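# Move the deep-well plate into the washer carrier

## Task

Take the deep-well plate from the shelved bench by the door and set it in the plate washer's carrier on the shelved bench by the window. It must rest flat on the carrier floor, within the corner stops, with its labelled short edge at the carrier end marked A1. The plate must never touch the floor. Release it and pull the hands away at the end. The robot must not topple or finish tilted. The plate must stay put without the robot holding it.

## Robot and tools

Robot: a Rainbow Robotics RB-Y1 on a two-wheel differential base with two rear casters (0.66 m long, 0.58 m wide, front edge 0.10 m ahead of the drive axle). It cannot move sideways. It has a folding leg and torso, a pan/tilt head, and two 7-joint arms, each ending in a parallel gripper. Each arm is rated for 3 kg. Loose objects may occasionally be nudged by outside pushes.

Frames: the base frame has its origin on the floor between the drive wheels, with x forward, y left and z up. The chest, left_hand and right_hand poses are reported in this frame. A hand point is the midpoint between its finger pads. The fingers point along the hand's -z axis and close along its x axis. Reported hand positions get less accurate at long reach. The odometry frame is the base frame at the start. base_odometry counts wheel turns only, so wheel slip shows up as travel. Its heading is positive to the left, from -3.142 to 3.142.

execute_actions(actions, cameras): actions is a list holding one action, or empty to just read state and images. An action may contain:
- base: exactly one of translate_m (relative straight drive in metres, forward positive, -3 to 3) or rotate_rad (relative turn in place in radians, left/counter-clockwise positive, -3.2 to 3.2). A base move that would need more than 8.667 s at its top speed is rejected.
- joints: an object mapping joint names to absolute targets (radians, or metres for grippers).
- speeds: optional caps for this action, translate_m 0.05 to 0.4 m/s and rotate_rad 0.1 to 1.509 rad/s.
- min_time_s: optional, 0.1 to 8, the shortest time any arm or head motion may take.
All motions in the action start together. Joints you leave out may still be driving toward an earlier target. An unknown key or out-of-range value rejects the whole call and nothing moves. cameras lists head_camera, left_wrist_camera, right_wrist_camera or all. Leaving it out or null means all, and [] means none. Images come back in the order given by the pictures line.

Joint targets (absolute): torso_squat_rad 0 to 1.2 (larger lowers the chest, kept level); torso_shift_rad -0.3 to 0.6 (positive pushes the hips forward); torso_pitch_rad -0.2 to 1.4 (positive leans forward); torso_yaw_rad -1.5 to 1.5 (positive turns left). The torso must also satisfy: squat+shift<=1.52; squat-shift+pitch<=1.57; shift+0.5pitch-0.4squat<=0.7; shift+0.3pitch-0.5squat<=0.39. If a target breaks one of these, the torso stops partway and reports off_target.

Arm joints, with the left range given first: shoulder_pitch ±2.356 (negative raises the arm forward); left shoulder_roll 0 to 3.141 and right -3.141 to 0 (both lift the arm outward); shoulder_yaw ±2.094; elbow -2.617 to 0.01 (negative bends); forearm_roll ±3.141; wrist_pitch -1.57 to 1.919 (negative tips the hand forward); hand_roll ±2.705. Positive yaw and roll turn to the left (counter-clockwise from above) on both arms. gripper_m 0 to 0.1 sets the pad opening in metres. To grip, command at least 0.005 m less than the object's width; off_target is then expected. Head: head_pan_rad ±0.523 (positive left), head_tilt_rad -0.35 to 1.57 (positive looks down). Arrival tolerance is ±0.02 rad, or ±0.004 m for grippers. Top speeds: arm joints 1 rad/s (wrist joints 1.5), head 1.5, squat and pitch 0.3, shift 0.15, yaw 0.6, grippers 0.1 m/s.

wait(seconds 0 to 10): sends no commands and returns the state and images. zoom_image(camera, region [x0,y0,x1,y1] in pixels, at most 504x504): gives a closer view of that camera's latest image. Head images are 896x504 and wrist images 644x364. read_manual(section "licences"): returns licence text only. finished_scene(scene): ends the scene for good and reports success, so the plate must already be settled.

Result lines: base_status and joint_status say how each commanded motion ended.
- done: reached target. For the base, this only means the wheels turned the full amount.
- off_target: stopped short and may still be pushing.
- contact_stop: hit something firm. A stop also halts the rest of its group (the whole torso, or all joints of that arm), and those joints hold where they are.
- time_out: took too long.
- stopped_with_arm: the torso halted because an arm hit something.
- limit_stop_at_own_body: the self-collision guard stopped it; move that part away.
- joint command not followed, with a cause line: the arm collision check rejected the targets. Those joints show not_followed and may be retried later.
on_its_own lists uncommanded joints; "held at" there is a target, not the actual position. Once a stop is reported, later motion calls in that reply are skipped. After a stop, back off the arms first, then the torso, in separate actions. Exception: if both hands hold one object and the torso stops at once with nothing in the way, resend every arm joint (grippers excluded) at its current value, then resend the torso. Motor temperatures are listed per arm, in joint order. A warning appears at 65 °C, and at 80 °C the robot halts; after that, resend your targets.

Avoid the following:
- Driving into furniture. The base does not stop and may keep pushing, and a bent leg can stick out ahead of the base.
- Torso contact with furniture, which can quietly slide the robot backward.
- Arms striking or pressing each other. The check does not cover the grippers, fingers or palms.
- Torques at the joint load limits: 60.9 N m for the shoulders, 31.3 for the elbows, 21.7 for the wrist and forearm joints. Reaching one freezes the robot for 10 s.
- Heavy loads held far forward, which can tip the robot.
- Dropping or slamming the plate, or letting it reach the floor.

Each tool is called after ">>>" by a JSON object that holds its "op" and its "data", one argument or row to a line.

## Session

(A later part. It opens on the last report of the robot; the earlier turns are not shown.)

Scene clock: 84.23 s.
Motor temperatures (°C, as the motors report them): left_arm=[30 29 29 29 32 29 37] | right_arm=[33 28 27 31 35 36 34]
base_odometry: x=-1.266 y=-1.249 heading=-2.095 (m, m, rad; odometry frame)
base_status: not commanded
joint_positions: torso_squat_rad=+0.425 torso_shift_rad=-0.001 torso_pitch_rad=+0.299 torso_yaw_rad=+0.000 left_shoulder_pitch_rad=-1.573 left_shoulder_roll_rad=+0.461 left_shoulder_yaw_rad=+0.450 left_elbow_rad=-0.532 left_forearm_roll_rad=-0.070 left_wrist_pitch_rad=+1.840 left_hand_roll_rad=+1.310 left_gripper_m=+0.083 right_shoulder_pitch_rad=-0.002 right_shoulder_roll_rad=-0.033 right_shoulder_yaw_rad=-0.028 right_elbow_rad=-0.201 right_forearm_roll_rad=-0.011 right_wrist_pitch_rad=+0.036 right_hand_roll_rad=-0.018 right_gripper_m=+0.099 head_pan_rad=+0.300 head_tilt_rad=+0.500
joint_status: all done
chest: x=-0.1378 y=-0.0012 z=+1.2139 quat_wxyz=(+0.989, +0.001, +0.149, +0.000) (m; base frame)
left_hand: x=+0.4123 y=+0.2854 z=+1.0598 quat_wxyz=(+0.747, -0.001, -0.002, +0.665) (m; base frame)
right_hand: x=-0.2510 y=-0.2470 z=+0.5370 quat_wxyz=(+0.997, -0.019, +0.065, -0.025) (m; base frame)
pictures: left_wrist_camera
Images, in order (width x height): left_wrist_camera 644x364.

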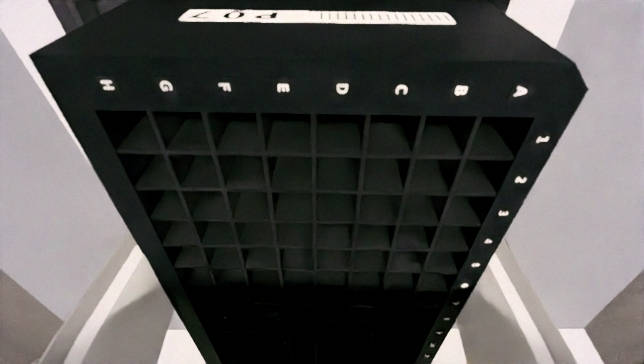

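>>> {"op": "execute_actions", "data": {
  "actions": [
    {"joints":{"left_gripper_m":0.1,"torso_squat_rad":0.415}}
  ],
  "cameras": []
}}

>>> {"op": "execute_actions", "data": {
  "actions": [
    {"joints":{"torso_squat_rad":0.05}}
  ],
  "cameras": ["head_camera","left_wrist_camera"]
}}

>>> {"op": "zoom_image", "data": {
  "camera": "head_camera",
  "region": [250, 170, 530, 380]
}}

Scene clock: 87.13 s.
Motor temperatures (°C, as the motors report them): left_arm=[30 29 29 29 32 29 37] | right_arm=[33 28 27 31 35 36 34]
base_odometry: x=-1.266 y=-1.249 heading=-2.095 (m, m, rad; odometry frame)
base_status: not commanded
joint_positions: torso_squat_rad=+0.415 torso_shift_rad=-0.001 torso_pitch_rad=+0.300 torso_yaw_rad=+0.000 left_shoulder_pitch_rad=-1.570 left_shoulder_roll_rad=+0.460 left_shoulder_yaw_rad=+0.450 left_elbow_rad=-0.530 left_forearm_roll_rad=-0.070 left_wrist_pitch_rad=+1.840 left_hand_roll_rad=+1.310 left_gripper_m=+0.100 right_shoulder_pitch_rad=-0.002 right_shoulder_roll_rad=-0.033 right_shoulder_yaw_rad=-0.028 right_elbow_rad=-0.201 right_forearm_roll_rad=-0.011 right_wrist_pitch_rad=+0.036 right_hand_roll_rad=-0.018 right_gripper_m=+0.099 head_pan_rad=+0.300 head_tilt_rad=+0.500
joint_status: all done
chest: x=-0.1371 y=-0.0010 z=+1.2167 quat_wxyz=(+0.989, +0.001, +0.149, +0.000) (m; base frame)
left_hand: x=+0.4119 y=+0.2855 z=+1.0598 quat_wxyz=(+0.747, +0.001, +0.000, +0.665) (m; base frame)
right_hand: x=-0.2512 y=-0.2471 z=+0.5400 quat_wxyz=(+0.997, -0.019, +0.066, -0.025) (m; base frame)
pictures: none
No camera images: the call's "cameras" was empty. Leave "cameras" out to get every camera's image.

Scene clock: 89.13 s.
Motor temperatures (°C, as the motors report them): left_arm=[30 29 29 29 32 29 37] | right_arm=[33 28 27 31 35 36 34]
base_odometry: x=-1.266 y=-1.249 heading=-2.095 (m, m, rad; odometry frame)
base_status: not commanded
joint_positions: torso_squat_rad=+0.050 torso_shift_rad=-0.001 torso_pitch_rad=+0.300 torso_yaw_rad=+0.000 left_shoulder_pitch_rad=-1.570 left_shoulder_roll_rad=+0.460 left_shoulder_yaw_rad=+0.450 left_elbow_rad=-0.530 left_forearm_roll_rad=-0.070 left_wrist_pitch_rad=+1.840 left_hand_roll_rad=+1.310 left_gripper_m=+0.100 right_shoulder_pitch_rad=-0.002 right_shoulder_roll_rad=-0.033 right_shoulder_yaw_rad=-0.028 right_elbow_rad=-0.201 right_forearm_roll_rad=-0.011 right_wrist_pitch_rad=+0.036 right_hand_roll_rad=-0.018 right_gripper_m=+0.099 head_pan_rad=+0.300 head_tilt_rad=+0.500
joint_status: all done
chest: x=-0.1371 y=-0.0011 z=+1.2752 quat_wxyz=(+0.989, +0.001, +0.150, +0.000) (m; base frame)
left_hand: x=+0.4119 y=+0.2854 z=+1.1181 quat_wxyz=(+0.747, +0.001, +0.000, +0.665) (m; base frame)
right_hand: x=-0.2513 y=-0.2471 z=+0.5985 quat_wxyz=(+0.997, -0.019, +0.066, -0.025) (m; base frame)
pictures: head_camera, left_wrist_camera
Images, in order (width x height): head_camera 896x504, left_wrist_camera 644x364.

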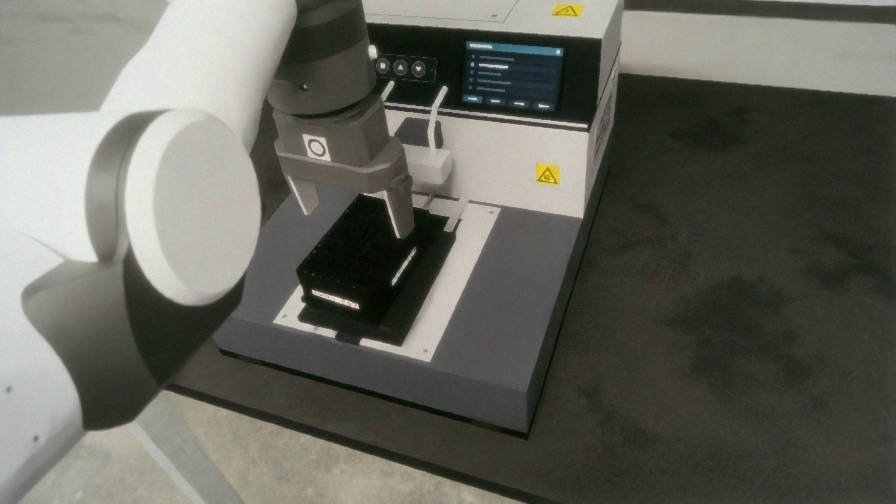

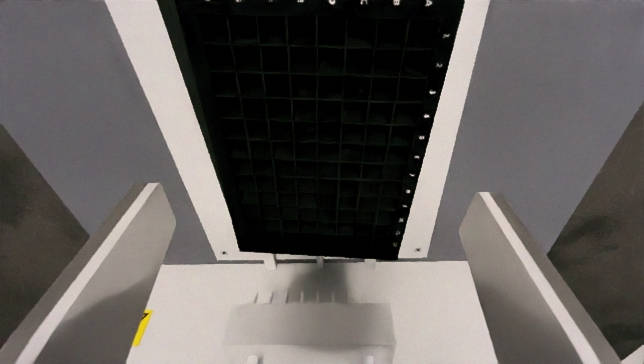

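Region (250, 170, 530, 380) of head_camera's 896x504 image, scaled by 1.800, with more detail than that image has; it fills the top 378 rows of this view, and the rest is white.

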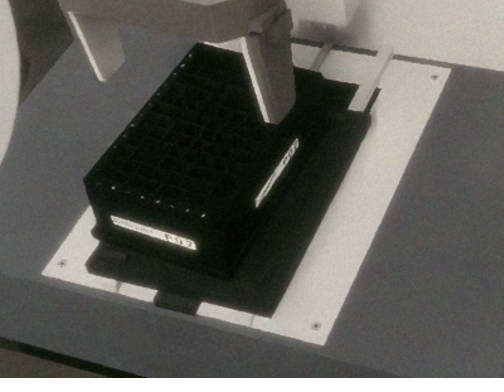

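>>> {"op": "execute_actions", "data": {
  "actions": [
    {"joints":{"torso_squat_rad":0.415}}
  ],
  "cameras": []
}}

>>> {"op": "execute_actions", "data": {
  "actions": [
    {"joints":{"left_gripper_m":0.07}}
  ],
  "cameras": []
}}

>>> {"op": "execute_actions", "data": {
  "actions": [
    {"joints":{"torso_squat_rad":0.37}}
  ],
  "cameras": []
}}

>>> {"op": "execute_actions", "data": {
  "actions": [
    {"joints":{"left_hand_roll_rad":1.375,"left_shoulder_roll_rad":0.452}}
  ],
  "cameras": ["left_wrist_camera"]
}}

>>> {"op": "execute_actions", "data": {
  "actions": [
    {"joints":{"torso_squat_rad":0.425}}
  ],
  "cameras": ["left_wrist_camera"]
}}

Scene clock: 94.77 s.
Motor temperatures (°C, as the motors report them): left_arm=[30 29 29 29 32 29 37] | right_arm=[33 28 27 31 35 36 34]
base_odometry: x=-1.266 y=-1.249 heading=-2.095 (m, m, rad; odometry frame)
base_status: not commanded
joint_positions: torso_squat_rad=+0.415 torso_shift_rad=-0.001 torso_pitch_rad=+0.300 torso_yaw_rad=+0.000 left_shoulder_pitch_rad=-1.570 left_shoulder_roll_rad=+0.460 left_shoulder_yaw_rad=+0.450 left_elbow_rad=-0.530 left_forearm_roll_rad=-0.070 left_wrist_pitch_rad=+1.840 left_hand_roll_rad=+1.310 left_gripper_m=+0.100 right_shoulder_pitch_rad=-0.002 right_shoulder_roll_rad=-0.033 right_shoulder_yaw_rad=-0.028 right_elbow_rad=-0.201 right_forearm_roll_rad=-0.011 right_wrist_pitch_rad=+0.036 right_hand_roll_rad=-0.018 right_gripper_m=+0.099 head_pan_rad=+0.300 head_tilt_rad=+0.500
joint_status: all done
chest: x=-0.1371 y=-0.0010 z=+1.2167 quat_wxyz=(+0.989, +0.001, +0.149, +0.000) (m; base frame)
left_hand: x=+0.4119 y=+0.2854 z=+1.0596 quat_wxyz=(+0.747, +0.001, +0.000, +0.665) (m; base frame)
right_hand: x=-0.2512 y=-0.2471 z=+0.5400 quat_wxyz=(+0.997, -0.019, +0.066, -0.025) (m; base frame)
pictures: none
No camera images: the call's "cameras" was empty. Leave "cameras" out to get every camera's image.

Scene clock: 95.53 s.
Motor temperatures (°C, as the motors report them): left_arm=[30 29 29 29 32 29 37] | right_arm=[33 28 27 31 35 36 34]
base_odometry: x=-1.266 y=-1.249 heading=-2.095 (m, m, rad; odometry frame)
base_status: not commanded
joint_positions: torso_squat_rad=+0.415 torso_shift_rad=-0.001 torso_pitch_rad=+0.300 torso_yaw_rad=+0.000 left_shoulder_pitch_rad=-1.570 left_shoulder_roll_rad=+0.460 left_shoulder_yaw_rad=+0.450 left_elbow_rad=-0.530 left_forearm_roll_rad=-0.070 left_wrist_pitch_rad=+1.840 left_hand_roll_rad=+1.310 left_gripper_m=+0.083 right_shoulder_pitch_rad=-0.002 right_shoulder_roll_rad=-0.033 right_shoulder_yaw_rad=-0.028 right_elbow_rad=-0.201 right_forearm_roll_rad=-0.011 right_wrist_pitch_rad=+0.036 right_hand_roll_rad=-0.018 right_gripper_m=+0.099 head_pan_rad=+0.300 head_tilt_rad=+0.500
joint_status: left_gripper_m off_target (ended at +0.083, target +0.070)
chest: x=-0.1371 y=-0.0010 z=+1.2167 quat_wxyz=(+0.989, +0.001, +0.149, +0.000) (m; base frame)
left_hand: x=+0.4119 y=+0.2854 z=+1.0596 quat_wxyz=(+0.747, +0.001, +0.000, +0.665) (m; base frame)
right_hand: x=-0.2512 y=-0.2471 z=+0.5400 quat_wxyz=(+0.997, -0.019, +0.066, -0.025) (m; base frame)
pictures: none
No camera images: the call's "cameras" was empty. Leave "cameras" out to get every camera's image.

Scene clock: 96.37 s.
Motor temperatures (°C, as the motors report them): left_arm=[30 29 29 29 32 29 37] | right_arm=[33 28 27 31 35 36 34]
base_odometry: x=-1.266 y=-1.249 heading=-2.095 (m, m, rad; odometry frame)
base_status: not commanded
joint_positions: torso_squat_rad=+0.370 torso_shift_rad=-0.001 torso_pitch_rad=+0.300 torso_yaw_rad=+0.000 left_shoulder_pitch_rad=-1.570 left_shoulder_roll_rad=+0.460 left_shoulder_yaw_rad=+0.450 left_elbow_rad=-0.530 left_forearm_roll_rad=-0.070 left_wrist_pitch_rad=+1.840 left_hand_roll_rad=+1.310 left_gripper_m=+0.083 right_shoulder_pitch_rad=-0.002 right_shoulder_roll_rad=-0.033 right_shoulder_yaw_rad=-0.028 right_elbow_rad=-0.201 right_forearm_roll_rad=-0.011 right_wrist_pitch_rad=+0.036 right_hand_roll_rad=-0.018 right_gripper_m=+0.099 head_pan_rad=+0.300 head_tilt_rad=+0.500
joint_status: all done
chest: x=-0.1370 y=-0.0010 z=+1.2287 quat_wxyz=(+0.989, +0.001, +0.150, +0.000) (m; base frame)
left_hand: x=+0.4119 y=+0.2854 z=+1.0715 quat_wxyz=(+0.747, +0.001, +0.000, +0.665) (m; base frame)
right_hand: x=-0.2512 y=-0.2471 z=+0.5520 quat_wxyz=(+0.997, -0.019, +0.066, -0.025) (m; base frame)
pictures: none
No camera images: the call's "cameras" was empty. Leave "cameras" out to get every camera's image.

Scene clock: 96.93 s.
Motor temperatures (°C, as the motors report them): left_arm=[30 29 29 29 32 29 37] | right_arm=[33 28 27 31 35 36 34]
base_odometry: x=-1.266 y=-1.249 heading=-2.095 (m, m, rad; odometry frame)
base_status: not commanded
joint_positions: torso_squat_rad=+0.370 torso_shift_rad=-0.001 torso_pitch_rad=+0.300 torso_yaw_rad=+0.000 left_shoulder_pitch_rad=-1.570 left_shoulder_roll_rad=+0.452 left_shoulder_yaw_rad=+0.450 left_elbow_rad=-0.530 left_forearm_roll_rad=-0.070 left_wrist_pitch_rad=+1.840 left_hand_roll_rad=+1.375 left_gripper_m=+0.083 right_shoulder_pitch_rad=-0.002 right_shoulder_roll_rad=-0.033 right_shoulder_yaw_rad=-0.028 right_elbow_rad=-0.201 right_forearm_roll_rad=-0.011 right_wrist_pitch_rad=+0.036 right_hand_roll_rad=-0.018 right_gripper_m=+0.099 head_pan_rad=+0.300 head_tilt_rad=+0.500
joint_status: all done
chest: x=-0.1370 y=-0.0010 z=+1.2287 quat_wxyz=(+0.989, +0.001, +0.150, +0.000) (m; base frame)
left_hand: x=+0.4117 y=+0.2811 z=+1.0699 quat_wxyz=(+0.727, +0.001, +0.002, +0.686) (m; base frame)
right_hand: x=-0.2512 y=-0.2471 z=+0.5521 quat_wxyz=(+0.997, -0.019, +0.066, -0.025) (m; base frame)
pictures: left_wrist_camera
Images, in order (width x height): left_wrist_camera 644x364.

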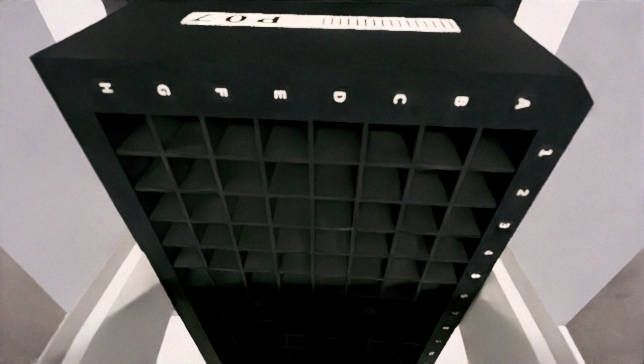

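Scene clock: 97.83 s.
Motor temperatures (°C, as the motors report them): left_arm=[30 29 29 29 32 29 37] | right_arm=[33 28 27 31 35 36 34]
base_odometry: x=-1.266 y=-1.249 heading=-2.095 (m, m, rad; odometry frame)
base_status: not commanded
joint_positions: torso_squat_rad=+0.425 torso_shift_rad=-0.001 torso_pitch_rad=+0.299 torso_yaw_rad=+0.000 left_shoulder_pitch_rad=-1.572 left_shoulder_roll_rad=+0.453 left_shoulder_yaw_rad=+0.450 left_elbow_rad=-0.531 left_forearm_roll_rad=-0.070 left_wrist_pitch_rad=+1.840 left_hand_roll_rad=+1.375 left_gripper_m=+0.083 right_shoulder_pitch_rad=-0.002 right_shoulder_roll_rad=-0.033 right_shoulder_yaw_rad=-0.028 right_elbow_rad=-0.201 right_forearm_roll_rad=-0.011 right_wrist_pitch_rad=+0.036 right_hand_roll_rad=-0.018 right_gripper_m=+0.099 head_pan_rad=+0.300 head_tilt_rad=+0.500
joint_status: all done
chest: x=-0.1378 y=-0.0011 z=+1.2139 quat_wxyz=(+0.989, +0.001, +0.149, +0.000) (m; base frame)
left_hand: x=+0.4119 y=+0.2811 z=+1.0576 quat_wxyz=(+0.727, -0.001, +0.000, +0.686) (m; base frame)
right_hand: x=-0.2510 y=-0.2470 z=+0.5370 quat_wxyz=(+0.997, -0.019, +0.065, -0.025) (m; base frame)
pictures: left_wrist_camera
Images, in order (width x height): left_wrist_camera 644x364.

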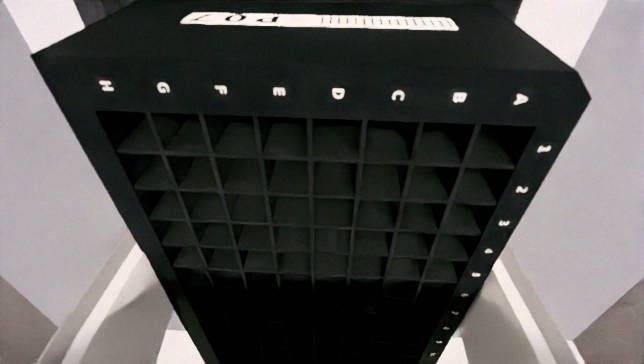

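>>> {"op": "execute_actions", "data": {
  "actions": [
    {"base":{"translate_m":-0.004},"joints":{"torso_squat_rad":0.415}}
  ],
  "cameras": []
}}

>>> {"op": "execute_actions", "data": {
  "actions": [
    {"joints":{"torso_squat_rad":0.435}}
  ],
  "cameras": ["left_wrist_camera"]
}}

>>> {"op": "execute_actions", "data": {
  "actions": [
    {"joints":{"left_gripper_m":0.1,"torso_squat_rad":0.425}}
  ],
  "cameras": []
}}

>>> {"op": "execute_actions", "data": {
  "actions": [
    {"joints":{"torso_squat_rad":0.05}}
  ],
  "cameras": ["head_camera","left_wrist_camera"]
}}

>>> {"op": "zoom_image", "data": {
  "camera": "head_camera",
  "region": [250, 170, 530, 380]
}}

Scene clock: 101.70 s.
Motor temperatures (°C, as the motors report them): left_arm=[30 29 29 29 32 30 37] | right_arm=[33 28 27 31 35 36 34]
base_odometry: x=-1.265 y=-1.246 heading=-2.094 (m, m, rad; odometry frame)
base_status: done
joint_positions: torso_squat_rad=+0.415 torso_shift_rad=-0.001 torso_pitch_rad=+0.300 torso_yaw_rad=+0.000 left_shoulder_pitch_rad=-1.572 left_shoulder_roll_rad=+0.453 left_shoulder_yaw_rad=+0.450 left_elbow_rad=-0.531 left_forearm_roll_rad=-0.070 left_wrist_pitch_rad=+1.839 left_hand_roll_rad=+1.375 left_gripper_m=+0.083 right_shoulder_pitch_rad=-0.002 right_shoulder_roll_rad=-0.033 right_shoulder_yaw_rad=-0.028 right_elbow_rad=-0.201 right_forearm_roll_rad=-0.011 right_wrist_pitch_rad=+0.036 right_hand_roll_rad=-0.018 right_gripper_m=+0.099 head_pan_rad=+0.300 head_tilt_rad=+0.500
joint_status: all done
chest: x=-0.1369 y=-0.0010 z=+1.2167 quat_wxyz=(+0.989, +0.001, +0.150, +0.000) (m; base frame)
left_hand: x=+0.4128 y=+0.2811 z=+1.0593 quat_wxyz=(+0.727, +0.000, +0.000, +0.686) (m; base frame)
right_hand: x=-0.2512 y=-0.2471 z=+0.5400 quat_wxyz=(+0.997, -0.019, +0.066, -0.025) (m; base frame)
pictures: none
No camera images: the call's "cameras" was empty. Leave "cameras" out to get every camera's image.

Scene clock: 102.37 s.
Motor temperatures (°C, as the motors report them): left_arm=[30 29 29 29 32 30 37] | right_arm=[33 28 27 31 35 36 34]
base_odometry: x=-1.265 y=-1.246 heading=-2.094 (m, m, rad; odometry frame)
base_status: not commanded
joint_positions: torso_squat_rad=+0.435 torso_shift_rad=-0.001 torso_pitch_rad=+0.299 torso_yaw_rad=+0.000 left_shoulder_pitch_rad=-1.575 left_shoulder_roll_rad=+0.454 left_shoulder_yaw_rad=+0.450 left_elbow_rad=-0.533 left_forearm_roll_rad=-0.070 left_wrist_pitch_rad=+1.839 left_hand_roll_rad=+1.375 left_gripper_m=+0.083 right_shoulder_pitch_rad=-0.002 right_shoulder_roll_rad=-0.033 right_shoulder_yaw_rad=-0.028 right_elbow_rad=-0.201 right_forearm_roll_rad=-0.011 right_wrist_pitch_rad=+0.036 right_hand_roll_rad=-0.018 right_gripper_m=+0.099 head_pan_rad=+0.300 head_tilt_rad=+0.500
joint_status: all done
chest: x=-0.1377 y=-0.0012 z=+1.2110 quat_wxyz=(+0.989, +0.001, +0.149, +0.000) (m; base frame)
left_hand: x=+0.4135 y=+0.2812 z=+1.0570 quat_wxyz=(+0.727, -0.003, -0.002, +0.686) (m; base frame)
right_hand: x=-0.2510 y=-0.2470 z=+0.5341 quat_wxyz=(+0.997, -0.019, +0.065, -0.025) (m; base frame)
pictures: left_wrist_camera
Images, in order (width x height): left_wrist_camera 644x364.

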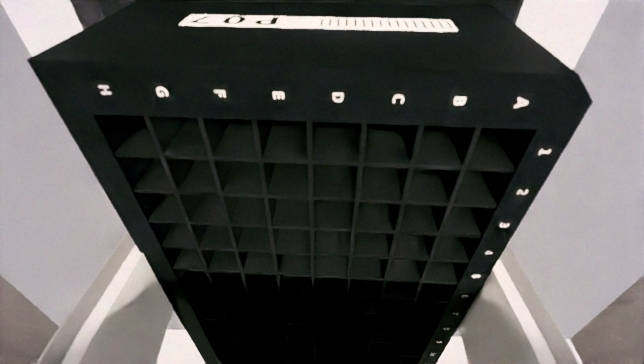

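Scene clock: 103.13 s.
Motor temperatures (°C, as the motors report them): left_arm=[30 29 29 29 32 30 37] | right_arm=[33 28 27 31 35 36 34]
base_odometry: x=-1.265 y=-1.246 heading=-2.094 (m, m, rad; odometry frame)
base_status: not commanded
joint_positions: torso_squat_rad=+0.425 torso_shift_rad=-0.001 torso_pitch_rad=+0.300 torso_yaw_rad=+0.000 left_shoulder_pitch_rad=-1.570 left_shoulder_roll_rad=+0.452 left_shoulder_yaw_rad=+0.450 left_elbow_rad=-0.530 left_forearm_roll_rad=-0.070 left_wrist_pitch_rad=+1.840 left_hand_roll_rad=+1.375 left_gripper_m=+0.100 right_shoulder_pitch_rad=-0.002 right_shoulder_roll_rad=-0.033 right_shoulder_yaw_rad=-0.028 right_elbow_rad=-0.201 right_forearm_roll_rad=-0.011 right_wrist_pitch_rad=+0.036 right_hand_roll_rad=-0.018 right_gripper_m=+0.099 head_pan_rad=+0.300 head_tilt_rad=+0.500
joint_status: all done
chest: x=-0.1371 y=-0.0010 z=+1.2138 quat_wxyz=(+0.989, +0.001, +0.149, +0.000) (m; base frame)
left_hand: x=+0.4118 y=+0.2811 z=+1.0554 quat_wxyz=(+0.727, +0.001, +0.002, +0.686) (m; base frame)
right_hand: x=-0.2512 y=-0.2471 z=+0.5371 quat_wxyz=(+0.997, -0.019, +0.066, -0.025) (m; base frame)
pictures: none
No camera images: the call's "cameras" was empty. Leave "cameras" out to get every camera's image.

Scene clock: 105.17 s.
Motor temperatures (°C, as the motors report them): left_arm=[30 29 29 29 32 30 37] | right_arm=[33 28 27 31 35 36 34]
base_odometry: x=-1.265 y=-1.246 heading=-2.094 (m, m, rad; odometry frame)
base_status: not commanded
joint_positions: torso_squat_rad=+0.050 torso_shift_rad=-0.001 torso_pitch_rad=+0.300 torso_yaw_rad=+0.000 left_shoulder_pitch_rad=-1.570 left_shoulder_roll_rad=+0.452 left_shoulder_yaw_rad=+0.450 left_elbow_rad=-0.530 left_forearm_roll_rad=-0.070 left_wrist_pitch_rad=+1.840 left_hand_roll_rad=+1.375 left_gripper_m=+0.100 right_shoulder_pitch_rad=-0.002 right_shoulder_roll_rad=-0.033 right_shoulder_yaw_rad=-0.028 right_elbow_rad=-0.201 right_forearm_roll_rad=-0.011 right_wrist_pitch_rad=+0.036 right_hand_roll_rad=-0.018 right_gripper_m=+0.099 head_pan_rad=+0.300 head_tilt_rad=+0.500
joint_status: all done
chest: x=-0.1371 y=-0.0011 z=+1.2752 quat_wxyz=(+0.989, +0.001, +0.150, +0.000) (m; base frame)
left_hand: x=+0.4117 y=+0.2811 z=+1.1165 quat_wxyz=(+0.727, +0.001, +0.002, +0.686) (m; base frame)
right_hand: x=-0.2513 y=-0.2471 z=+0.5986 quat_wxyz=(+0.997, -0.019, +0.066, -0.025) (m; base frame)
pictures: head_camera, left_wrist_camera
Images, in order (width x height): head_camera 896x504, left_wrist_camera 644x364.

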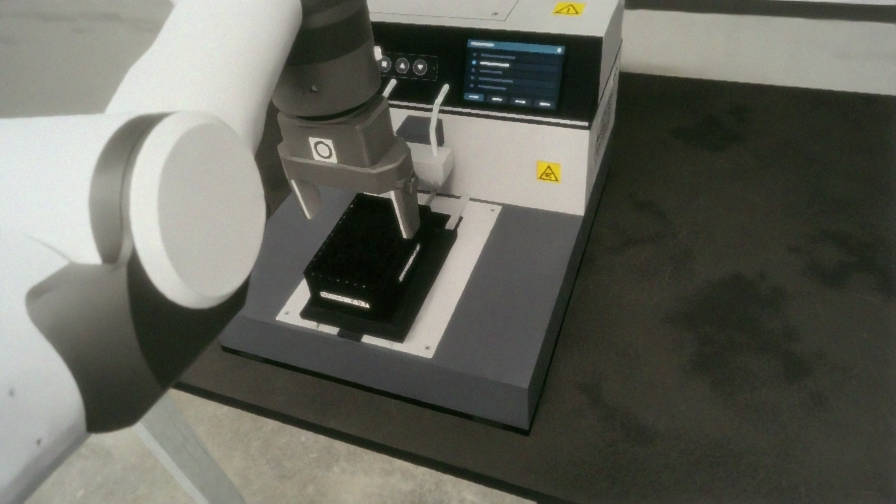

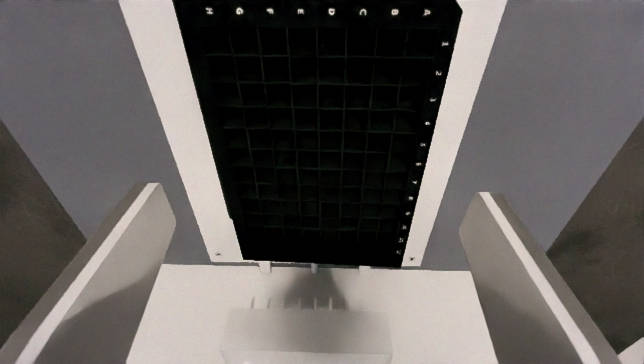

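Region (250, 170, 530, 380) of head_camera's 896x504 image, scaled by 1.800, with more detail than that image has; it fills the top 378 rows of this view, and the rest is white.

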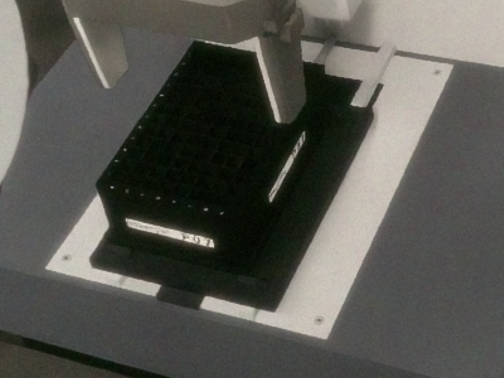

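>>> {"op": "execute_actions", "data": {
  "actions": [
    {"joints":{"torso_squat_rad":0.42}}
  ],
  "cameras": []
}}

>>> {"op": "execute_actions", "data": {
  "actions": [
    {"joints":{"left_gripper_m":0.07}}
  ],
  "cameras": []
}}

>>> {"op": "execute_actions", "data": {
  "actions": [
    {"joints":{"torso_squat_rad":0.412,"left_hand_roll_rad":1.35,"left_shoulder_roll_rad":0.447}}
  ],
  "cameras": []
}}

>>> {"op": "execute_actions", "data": {
  "actions": [
    {"joints":{"torso_squat_rad":0.43}}
  ],
  "cameras": []
}}

>>> {"op": "execute_actions", "data": {
  "actions": [
    {"joints":{"left_gripper_m":0.1}}
  ],
  "cameras": []
}}

>>> {"op": "execute_actions", "data": {
  "actions": [
    {"joints":{"torso_squat_rad":0.05}}
  ],
  "cameras": ["left_wrist_camera"]
}}

Scene clock: 112.10 s.
Motor temperatures (°C, as the motors report them): left_arm=[30 29 29 29 32 30 37] | right_arm=[33 28 27 31 35 36 34]
base_odometry: x=-1.265 y=-1.246 heading=-2.094 (m, m, rad; odometry frame)
base_status: not commanded
joint_positions: torso_squat_rad=+0.420 torso_shift_rad=-0.001 torso_pitch_rad=+0.300 torso_yaw_rad=+0.000 left_shoulder_pitch_rad=-1.570 left_shoulder_roll_rad=+0.452 left_shoulder_yaw_rad=+0.450 left_elbow_rad=-0.530 left_forearm_roll_rad=-0.070 left_wrist_pitch_rad=+1.840 left_hand_roll_rad=+1.375 left_gripper_m=+0.100 right_shoulder_pitch_rad=-0.002 right_shoulder_roll_rad=-0.033 right_shoulder_yaw_rad=-0.028 right_elbow_rad=-0.201 right_forearm_roll_rad=-0.011 right_wrist_pitch_rad=+0.036 right_hand_roll_rad=-0.018 right_gripper_m=+0.099 head_pan_rad=+0.300 head_tilt_rad=+0.500
joint_status: all done
chest: x=-0.1371 y=-0.0010 z=+1.2153 quat_wxyz=(+0.989, +0.001, +0.149, +0.000) (m; base frame)
left_hand: x=+0.4117 y=+0.2811 z=+1.0566 quat_wxyz=(+0.727, +0.001, +0.002, +0.686) (m; base frame)
right_hand: x=-0.2512 y=-0.2471 z=+0.5386 quat_wxyz=(+0.997, -0.019, +0.066, -0.025) (m; base frame)
pictures: none
No camera images: the call's "cameras" was empty. Leave "cameras" out to get every camera's image.

Scene clock: 112.87 s.
Motor temperatures (°C, as the motors report them): left_arm=[30 29 29 29 32 30 37] | right_arm=[33 28 27 31 35 36 34]
base_odometry: x=-1.265 y=-1.246 heading=-2.094 (m, m, rad; odometry frame)
base_status: not commanded
joint_positions: torso_squat_rad=+0.420 torso_shift_rad=-0.001 torso_pitch_rad=+0.300 torso_yaw_rad=+0.000 left_shoulder_pitch_rad=-1.570 left_shoulder_roll_rad=+0.452 left_shoulder_yaw_rad=+0.450 left_elbow_rad=-0.530 left_forearm_roll_rad=-0.070 left_wrist_pitch_rad=+1.840 left_hand_roll_rad=+1.375 left_gripper_m=+0.083 right_shoulder_pitch_rad=-0.002 right_shoulder_roll_rad=-0.033 right_shoulder_yaw_rad=-0.028 right_elbow_rad=-0.201 right_forearm_roll_rad=-0.011 right_wrist_pitch_rad=+0.036 right_hand_roll_rad=-0.018 right_gripper_m=+0.099 head_pan_rad=+0.300 head_tilt_rad=+0.500
joint_status: left_gripper_m off_target (ended at +0.083, target +0.070)
chest: x=-0.1371 y=-0.0010 z=+1.2153 quat_wxyz=(+0.989, +0.001, +0.149, +0.000) (m; base frame)
left_hand: x=+0.4117 y=+0.2811 z=+1.0566 quat_wxyz=(+0.727, +0.001, +0.002, +0.686) (m; base frame)
right_hand: x=-0.2512 y=-0.2471 z=+0.5386 quat_wxyz=(+0.997, -0.019, +0.066, -0.025) (m; base frame)
pictures: none
No camera images: the call's "cameras" was empty. Leave "cameras" out to get every camera's image.

Scene clock: 113.40 s.
Motor temperatures (°C, as the motors report them): left_arm=[30 29 29 29 32 30 37] | right_arm=[33 28 27 31 35 36 34]
base_odometry: x=-1.265 y=-1.246 heading=-2.094 (m, m, rad; odometry frame)
base_status: not commanded
joint_positions: torso_squat_rad=+0.412 torso_shift_rad=-0.001 torso_pitch_rad=+0.300 torso_yaw_rad=+0.000 left_shoulder_pitch_rad=-1.570 left_shoulder_roll_rad=+0.448 left_shoulder_yaw_rad=+0.450 left_elbow_rad=-0.530 left_forearm_roll_rad=-0.070 left_wrist_pitch_rad=+1.840 left_hand_roll_rad=+1.350 left_gripper_m=+0.083 right_shoulder_pitch_rad=-0.001 right_shoulder_roll_rad=-0.033 right_shoulder_yaw_rad=-0.028 right_elbow_rad=-0.201 right_forearm_roll_rad=-0.011 right_wrist_pitch_rad=+0.036 right_hand_roll_rad=-0.018 right_gripper_m=+0.099 head_pan_rad=+0.300 head_tilt_rad=+0.500
joint_status: all done
chest: x=-0.1370 y=-0.0010 z=+1.2175 quat_wxyz=(+0.989, +0.001, +0.150, +0.000) (m; base frame)
left_hand: x=+0.4116 y=+0.2789 z=+1.0578 quat_wxyz=(+0.737, +0.001, +0.003, +0.676) (m; base frame)
right_hand: x=-0.2513 y=-0.2471 z=+0.5409 quat_wxyz=(+0.997, -0.019, +0.066, -0.025) (m; base frame)
pictures: none
No camera images: the call's "cameras" was empty. Leave "cameras" out to get every camera's image.

Scene clock: 114.03 s.
Motor temperatures (°C, as the motors report them): left_arm=[30 29 29 29 32 30 37] | right_arm=[33 28 27 31 35 36 34]
base_odometry: x=-1.265 y=-1.246 heading=-2.094 (m, m, rad; odometry frame)
base_status: not commanded
joint_positions: torso_squat_rad=+0.430 torso_shift_rad=-0.001 torso_pitch_rad=+0.299 torso_yaw_rad=+0.000 left_shoulder_pitch_rad=-1.573 left_shoulder_roll_rad=+0.449 left_shoulder_yaw_rad=+0.450 left_elbow_rad=-0.532 left_forearm_roll_rad=-0.070 left_wrist_pitch_rad=+1.840 left_hand_roll_rad=+1.350 left_gripper_m=+0.083 right_shoulder_pitch_rad=-0.001 right_shoulder_roll_rad=-0.033 right_shoulder_yaw_rad=-0.028 right_elbow_rad=-0.201 right_forearm_roll_rad=-0.011 right_wrist_pitch_rad=+0.036 right_hand_roll_rad=-0.018 right_gripper_m=+0.099 head_pan_rad=+0.300 head_tilt_rad=+0.500
joint_status: all done
chest: x=-0.1377 y=-0.0011 z=+1.2125 quat_wxyz=(+0.989, +0.001, +0.149, +0.000) (m; base frame)
left_hand: x=+0.4120 y=+0.2789 z=+1.0554 quat_wxyz=(+0.737, -0.001, +0.001, +0.676) (m; base frame)
right_hand: x=-0.2510 y=-0.2470 z=+0.5356 quat_wxyz=(+0.997, -0.019, +0.065, -0.025) (m; base frame)
pictures: none
No camera images: the call's "cameras" was empty. Leave "cameras" out to get every camera's image.

Scene clock: 114.80 s.
Motor temperatures (°C, as the motors report them): left_arm=[30 29 29 29 32 30 37] | right_arm=[33 28 27 31 35 36 34]
base_odometry: x=-1.265 y=-1.246 heading=-2.094 (m, m, rad; odometry frame)
base_status: not commanded
joint_positions: torso_squat_rad=+0.430 torso_shift_rad=-0.001 torso_pitch_rad=+0.300 torso_yaw_rad=+0.000 left_shoulder_pitch_rad=-1.570 left_shoulder_roll_rad=+0.447 left_shoulder_yaw_rad=+0.450 left_elbow_rad=-0.530 left_forearm_roll_rad=-0.070 left_wrist_pitch_rad=+1.840 left_hand_roll_rad=+1.350 left_gripper_m=+0.100 right_shoulder_pitch_rad=-0.001 right_shoulder_roll_rad=-0.033 right_shoulder_yaw_rad=-0.028 right_elbow_rad=-0.201 right_forearm_roll_rad=-0.011 right_wrist_pitch_rad=+0.036 right_hand_roll_rad=-0.018 right_gripper_m=+0.099 head_pan_rad=+0.300 head_tilt_rad=+0.500
joint_status: all done
chest: x=-0.1371 y=-0.0010 z=+1.2124 quat_wxyz=(+0.989, +0.001, +0.149, +0.000) (m; base frame)
left_hand: x=+0.4116 y=+0.2785 z=+1.0529 quat_wxyz=(+0.737, +0.001, +0.003, +0.675) (m; base frame)
right_hand: x=-0.2512 y=-0.2471 z=+0.5357 quat_wxyz=(+0.997, -0.019, +0.066, -0.025) (m; base frame)
pictures: none
No camera images: the call's "cameras" was empty. Leave "cameras" out to get every camera's image.

Scene clock: 116.83 s.
Motor temperatures (°C, as the motors report them): left_arm=[30 29 29 29 32 30 37] | right_arm=[33 28 27 31 35 36 34]
base_odometry: x=-1.265 y=-1.246 heading=-2.094 (m, m, rad; odometry frame)
base_status: not commanded
joint_positions: torso_squat_rad=+0.050 torso_shift_rad=-0.001 torso_pitch_rad=+0.300 torso_yaw_rad=+0.000 left_shoulder_pitch_rad=-1.570 left_shoulder_roll_rad=+0.447 left_shoulder_yaw_rad=+0.450 left_elbow_rad=-0.530 left_forearm_roll_rad=-0.070 left_wrist_pitch_rad=+1.840 left_hand_roll_rad=+1.350 left_gripper_m=+0.100 right_shoulder_pitch_rad=-0.001 right_shoulder_roll_rad=-0.033 right_shoulder_yaw_rad=-0.028 right_elbow_rad=-0.201 right_forearm_roll_rad=-0.011 right_wrist_pitch_rad=+0.036 right_hand_roll_rad=-0.018 right_gripper_m=+0.099 head_pan_rad=+0.300 head_tilt_rad=+0.500
joint_status: all done
chest: x=-0.1371 y=-0.0010 z=+1.2752 quat_wxyz=(+0.989, +0.001, +0.150, +0.000) (m; base frame)
left_hand: x=+0.4116 y=+0.2785 z=+1.1155 quat_wxyz=(+0.737, +0.001, +0.003, +0.675) (m; base frame)
right_hand: x=-0.2513 y=-0.2471 z=+0.5986 quat_wxyz=(+0.997, -0.019, +0.066, -0.025) (m; base frame)
pictures: left_wrist_camera
Images, in order (width x height): left_wrist_camera 644x364.

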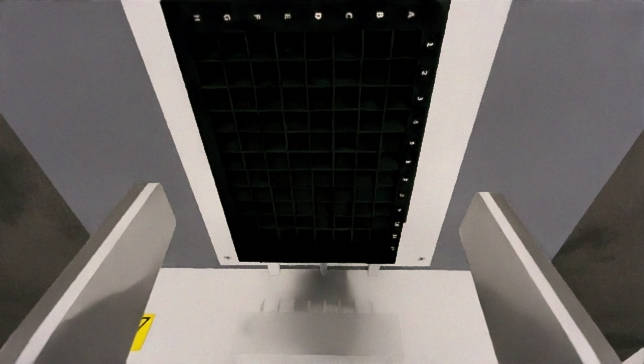

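>>> {"op": "execute_actions", "data": {
  "actions": [
    {"joints":{"torso_squat_rad":0.42,"left_hand_roll_rad":1.365}}
  ],
  "cameras": []
}}

>>> {"op": "execute_actions", "data": {
  "actions": [
    {"joints":{"left_gripper_m":0.07}}
  ],
  "cameras": ["left_wrist_camera"]
}}

>>> {"op": "execute_actions", "data": {
  "actions": [
    {"joints":{"left_gripper_m":0.1}}
  ],
  "cameras": []
}}

>>> {"op": "execute_actions", "data": {
  "actions": [
    {"joints":{"torso_squat_rad":0.05}}
  ],
  "cameras": ["left_wrist_camera"]
}}

Scene clock: 121.63 s.
Motor temperatures (°C, as the motors report them): left_arm=[30 29 29 29 32 30 37] | right_arm=[33 28 27 31 35 36 34]
base_odometry: x=-1.265 y=-1.246 heading=-2.094 (m, m, rad; odometry frame)
base_status: not commanded
joint_positions: torso_squat_rad=+0.420 torso_shift_rad=-0.001 torso_pitch_rad=+0.300 torso_yaw_rad=+0.000 left_shoulder_pitch_rad=-1.570 left_shoulder_roll_rad=+0.447 left_shoulder_yaw_rad=+0.450 left_elbow_rad=-0.530 left_forearm_roll_rad=-0.070 left_wrist_pitch_rad=+1.840 left_hand_roll_rad=+1.365 left_gripper_m=+0.100 right_shoulder_pitch_rad=-0.001 right_shoulder_roll_rad=-0.033 right_shoulder_yaw_rad=-0.028 right_elbow_rad=-0.201 right_forearm_roll_rad=-0.011 right_wrist_pitch_rad=+0.036 right_hand_roll_rad=-0.018 right_gripper_m=+0.099 head_pan_rad=+0.300 head_tilt_rad=+0.500
joint_status: all done
chest: x=-0.1371 y=-0.0010 z=+1.2153 quat_wxyz=(+0.989, +0.001, +0.149, +0.000) (m; base frame)
left_hand: x=+0.4115 y=+0.2785 z=+1.0556 quat_wxyz=(+0.732, +0.001, +0.003, +0.681) (m; base frame)
right_hand: x=-0.2512 y=-0.2471 z=+0.5386 quat_wxyz=(+0.997, -0.019, +0.066, -0.025) (m; base frame)
pictures: none
No camera images: the call's "cameras" was empty. Leave "cameras" out to get every camera's image.

Scene clock: 122.67 s.
Motor temperatures (°C, as the motors report them): left_arm=[30 29 29 29 32 30 37] | right_arm=[33 28 27 31 35 36 34]
base_odometry: x=-1.265 y=-1.246 heading=-2.094 (m, m, rad; odometry frame)
base_status: not commanded
joint_positions: torso_squat_rad=+0.420 torso_shift_rad=-0.001 torso_pitch_rad=+0.300 torso_yaw_rad=+0.000 left_shoulder_pitch_rad=-1.571 left_shoulder_roll_rad=+0.446 left_shoulder_yaw_rad=+0.450 left_elbow_rad=-0.530 left_forearm_roll_rad=-0.069 left_wrist_pitch_rad=+1.840 left_hand_roll_rad=+1.365 left_gripper_m=+0.083 right_shoulder_pitch_rad=-0.001 right_shoulder_roll_rad=-0.033 right_shoulder_yaw_rad=-0.028 right_elbow_rad=-0.201 right_forearm_roll_rad=-0.011 right_wrist_pitch_rad=+0.036 right_hand_roll_rad=-0.018 right_gripper_m=+0.099 head_pan_rad=+0.300 head_tilt_rad=+0.500
joint_status: left_gripper_m off_target (ended at +0.083, target +0.070)
chest: x=-0.1371 y=-0.0012 z=+1.2153 quat_wxyz=(+0.989, +0.001, +0.149, +0.000) (m; base frame)
left_hand: x=+0.4117 y=+0.2769 z=+1.0558 quat_wxyz=(+0.733, +0.000, +0.004, +0.680) (m; base frame)
right_hand: x=-0.2513 y=-0.2471 z=+0.5385 quat_wxyz=(+0.997, -0.019, +0.066, -0.025) (m; base frame)
pictures: left_wrist_camera
Images, in order (width x height): left_wrist_camera 644x364.

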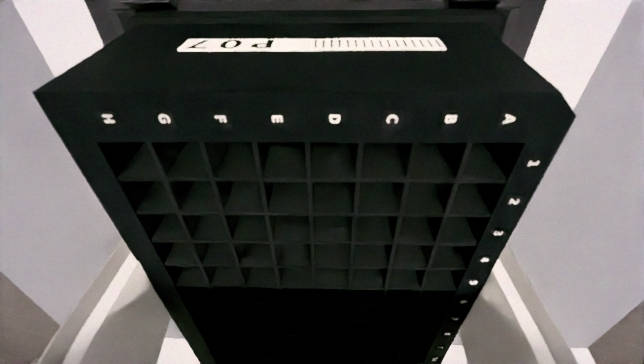

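Scene clock: 123.50 s.
Motor temperatures (°C, as the motors report them): left_arm=[30 30 29 29 32 30 37] | right_arm=[33 28 27 31 35 36 34]
base_odometry: x=-1.265 y=-1.246 heading=-2.094 (m, m, rad; odometry frame)
base_status: not commanded
joint_positions: torso_squat_rad=+0.420 torso_shift_rad=-0.001 torso_pitch_rad=+0.300 torso_yaw_rad=+0.000 left_shoulder_pitch_rad=-1.570 left_shoulder_roll_rad=+0.447 left_shoulder_yaw_rad=+0.450 left_elbow_rad=-0.530 left_forearm_roll_rad=-0.070 left_wrist_pitch_rad=+1.840 left_hand_roll_rad=+1.365 left_gripper_m=+0.100 right_shoulder_pitch_rad=-0.001 right_shoulder_roll_rad=-0.033 right_shoulder_yaw_rad=-0.028 right_elbow_rad=-0.201 right_forearm_roll_rad=-0.011 right_wrist_pitch_rad=+0.036 right_hand_roll_rad=-0.018 right_gripper_m=+0.099 head_pan_rad=+0.300 head_tilt_rad=+0.500
joint_status: all done
chest: x=-0.1371 y=-0.0010 z=+1.2153 quat_wxyz=(+0.989, +0.001, +0.149, +0.000) (m; base frame)
left_hand: x=+0.4116 y=+0.2780 z=+1.0556 quat_wxyz=(+0.733, +0.001, +0.003, +0.681) (m; base frame)
right_hand: x=-0.2513 y=-0.2471 z=+0.5386 quat_wxyz=(+0.997, -0.019, +0.066, -0.025) (m; base frame)
pictures: none
No camera images: the call's "cameras" was empty. Leave "cameras" out to get every camera's image.

Scene clock: 125.50 s.
Motor temperatures (°C, as the motors report them): left_arm=[30 30 29 29 32 30 37] | right_arm=[33 28 27 31 35 36 34]
base_odometry: x=-1.265 y=-1.246 heading=-2.094 (m, m, rad; odometry frame)
base_status: not commanded
joint_positions: torso_squat_rad=+0.050 torso_shift_rad=-0.001 torso_pitch_rad=+0.300 torso_yaw_rad=+0.000 left_shoulder_pitch_rad=-1.570 left_shoulder_roll_rad=+0.447 left_shoulder_yaw_rad=+0.450 left_elbow_rad=-0.530 left_forearm_roll_rad=-0.070 left_wrist_pitch_rad=+1.840 left_hand_roll_rad=+1.365 left_gripper_m=+0.100 right_shoulder_pitch_rad=-0.001 right_shoulder_roll_rad=-0.033 right_shoulder_yaw_rad=-0.028 right_elbow_rad=-0.201 right_forearm_roll_rad=-0.011 right_wrist_pitch_rad=+0.036 right_hand_roll_rad=-0.018 right_gripper_m=+0.099 head_pan_rad=+0.300 head_tilt_rad=+0.500
joint_status: all done
chest: x=-0.1371 y=-0.0010 z=+1.2752 quat_wxyz=(+0.989, +0.001, +0.150, +0.000) (m; base frame)
left_hand: x=+0.4116 y=+0.2780 z=+1.1154 quat_wxyz=(+0.733, +0.001, +0.003, +0.681) (m; base frame)
right_hand: x=-0.2513 y=-0.2472 z=+0.5986 quat_wxyz=(+0.997, -0.019, +0.066, -0.025) (m; base frame)
pictures: left_wrist_camera
Images, in order (width x height): left_wrist_camera 644x364.

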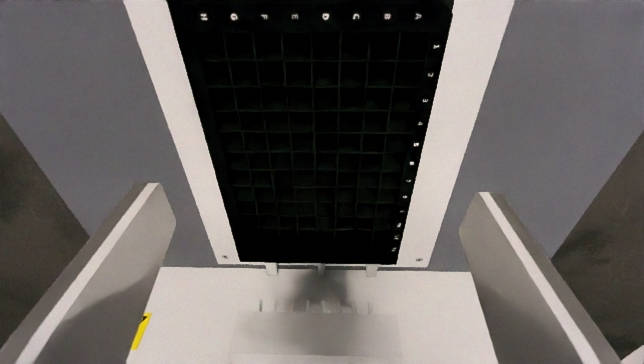

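The plate pushed back against the grip and sits lower and evenly between the stops, so it is seated.

>>> {"op": "execute_actions", "data": {
  "actions": [
    {"base":{"translate_m":-0.3}}
  ],
  "cameras": []
}}

>>> {"op": "finished_scene", "data": {
  "scene": 2
}}

Scene clock: 129.23 s.
Motor temperatures (°C, as the motors report them): left_arm=[30 30 29 29 32 30 37] | right_arm=[33 28 27 31 35 36 34]
base_odometry: x=-1.114 y=-0.986 heading=-2.095 (m, m, rad; odometry frame)
base_status: done
joint_positions: torso_squat_rad=+0.050 torso_shift_rad=-0.001 torso_pitch_rad=+0.300 torso_yaw_rad=+0.000 left_shoulder_pitch_rad=-1.570 left_shoulder_roll_rad=+0.447 left_shoulder_yaw_rad=+0.450 left_elbow_rad=-0.530 left_forearm_roll_rad=-0.070 left_wrist_pitch_rad=+1.840 left_hand_roll_rad=+1.365 left_gripper_m=+0.100 right_shoulder_pitch_rad=-0.001 right_shoulder_roll_rad=-0.033 right_shoulder_yaw_rad=-0.028 right_elbow_rad=-0.201 right_forearm_roll_rad=-0.011 right_wrist_pitch_rad=+0.036 right_hand_roll_rad=-0.018 right_gripper_m=+0.099 head_pan_rad=+0.300 head_tilt_rad=+0.500
joint_status: not commanded
chest: x=-0.1371 y=-0.0010 z=+1.2752 quat_wxyz=(+0.989, +0.001, +0.149, +0.000) (m; base frame)
left_hand: x=+0.4115 y=+0.2782 z=+1.1154 quat_wxyz=(+0.732, +0.001, +0.003, +0.681) (m; base frame)
right_hand: x=-0.2514 y=-0.2472 z=+0.5986 quat_wxyz=(+0.997, -0.019, +0.066, -0.025) (m; base frame)
pictures: none
No camera images: the call's "cameras" was empty. Leave "cameras" out to get every camera's image.

The scene is finished: the task was done.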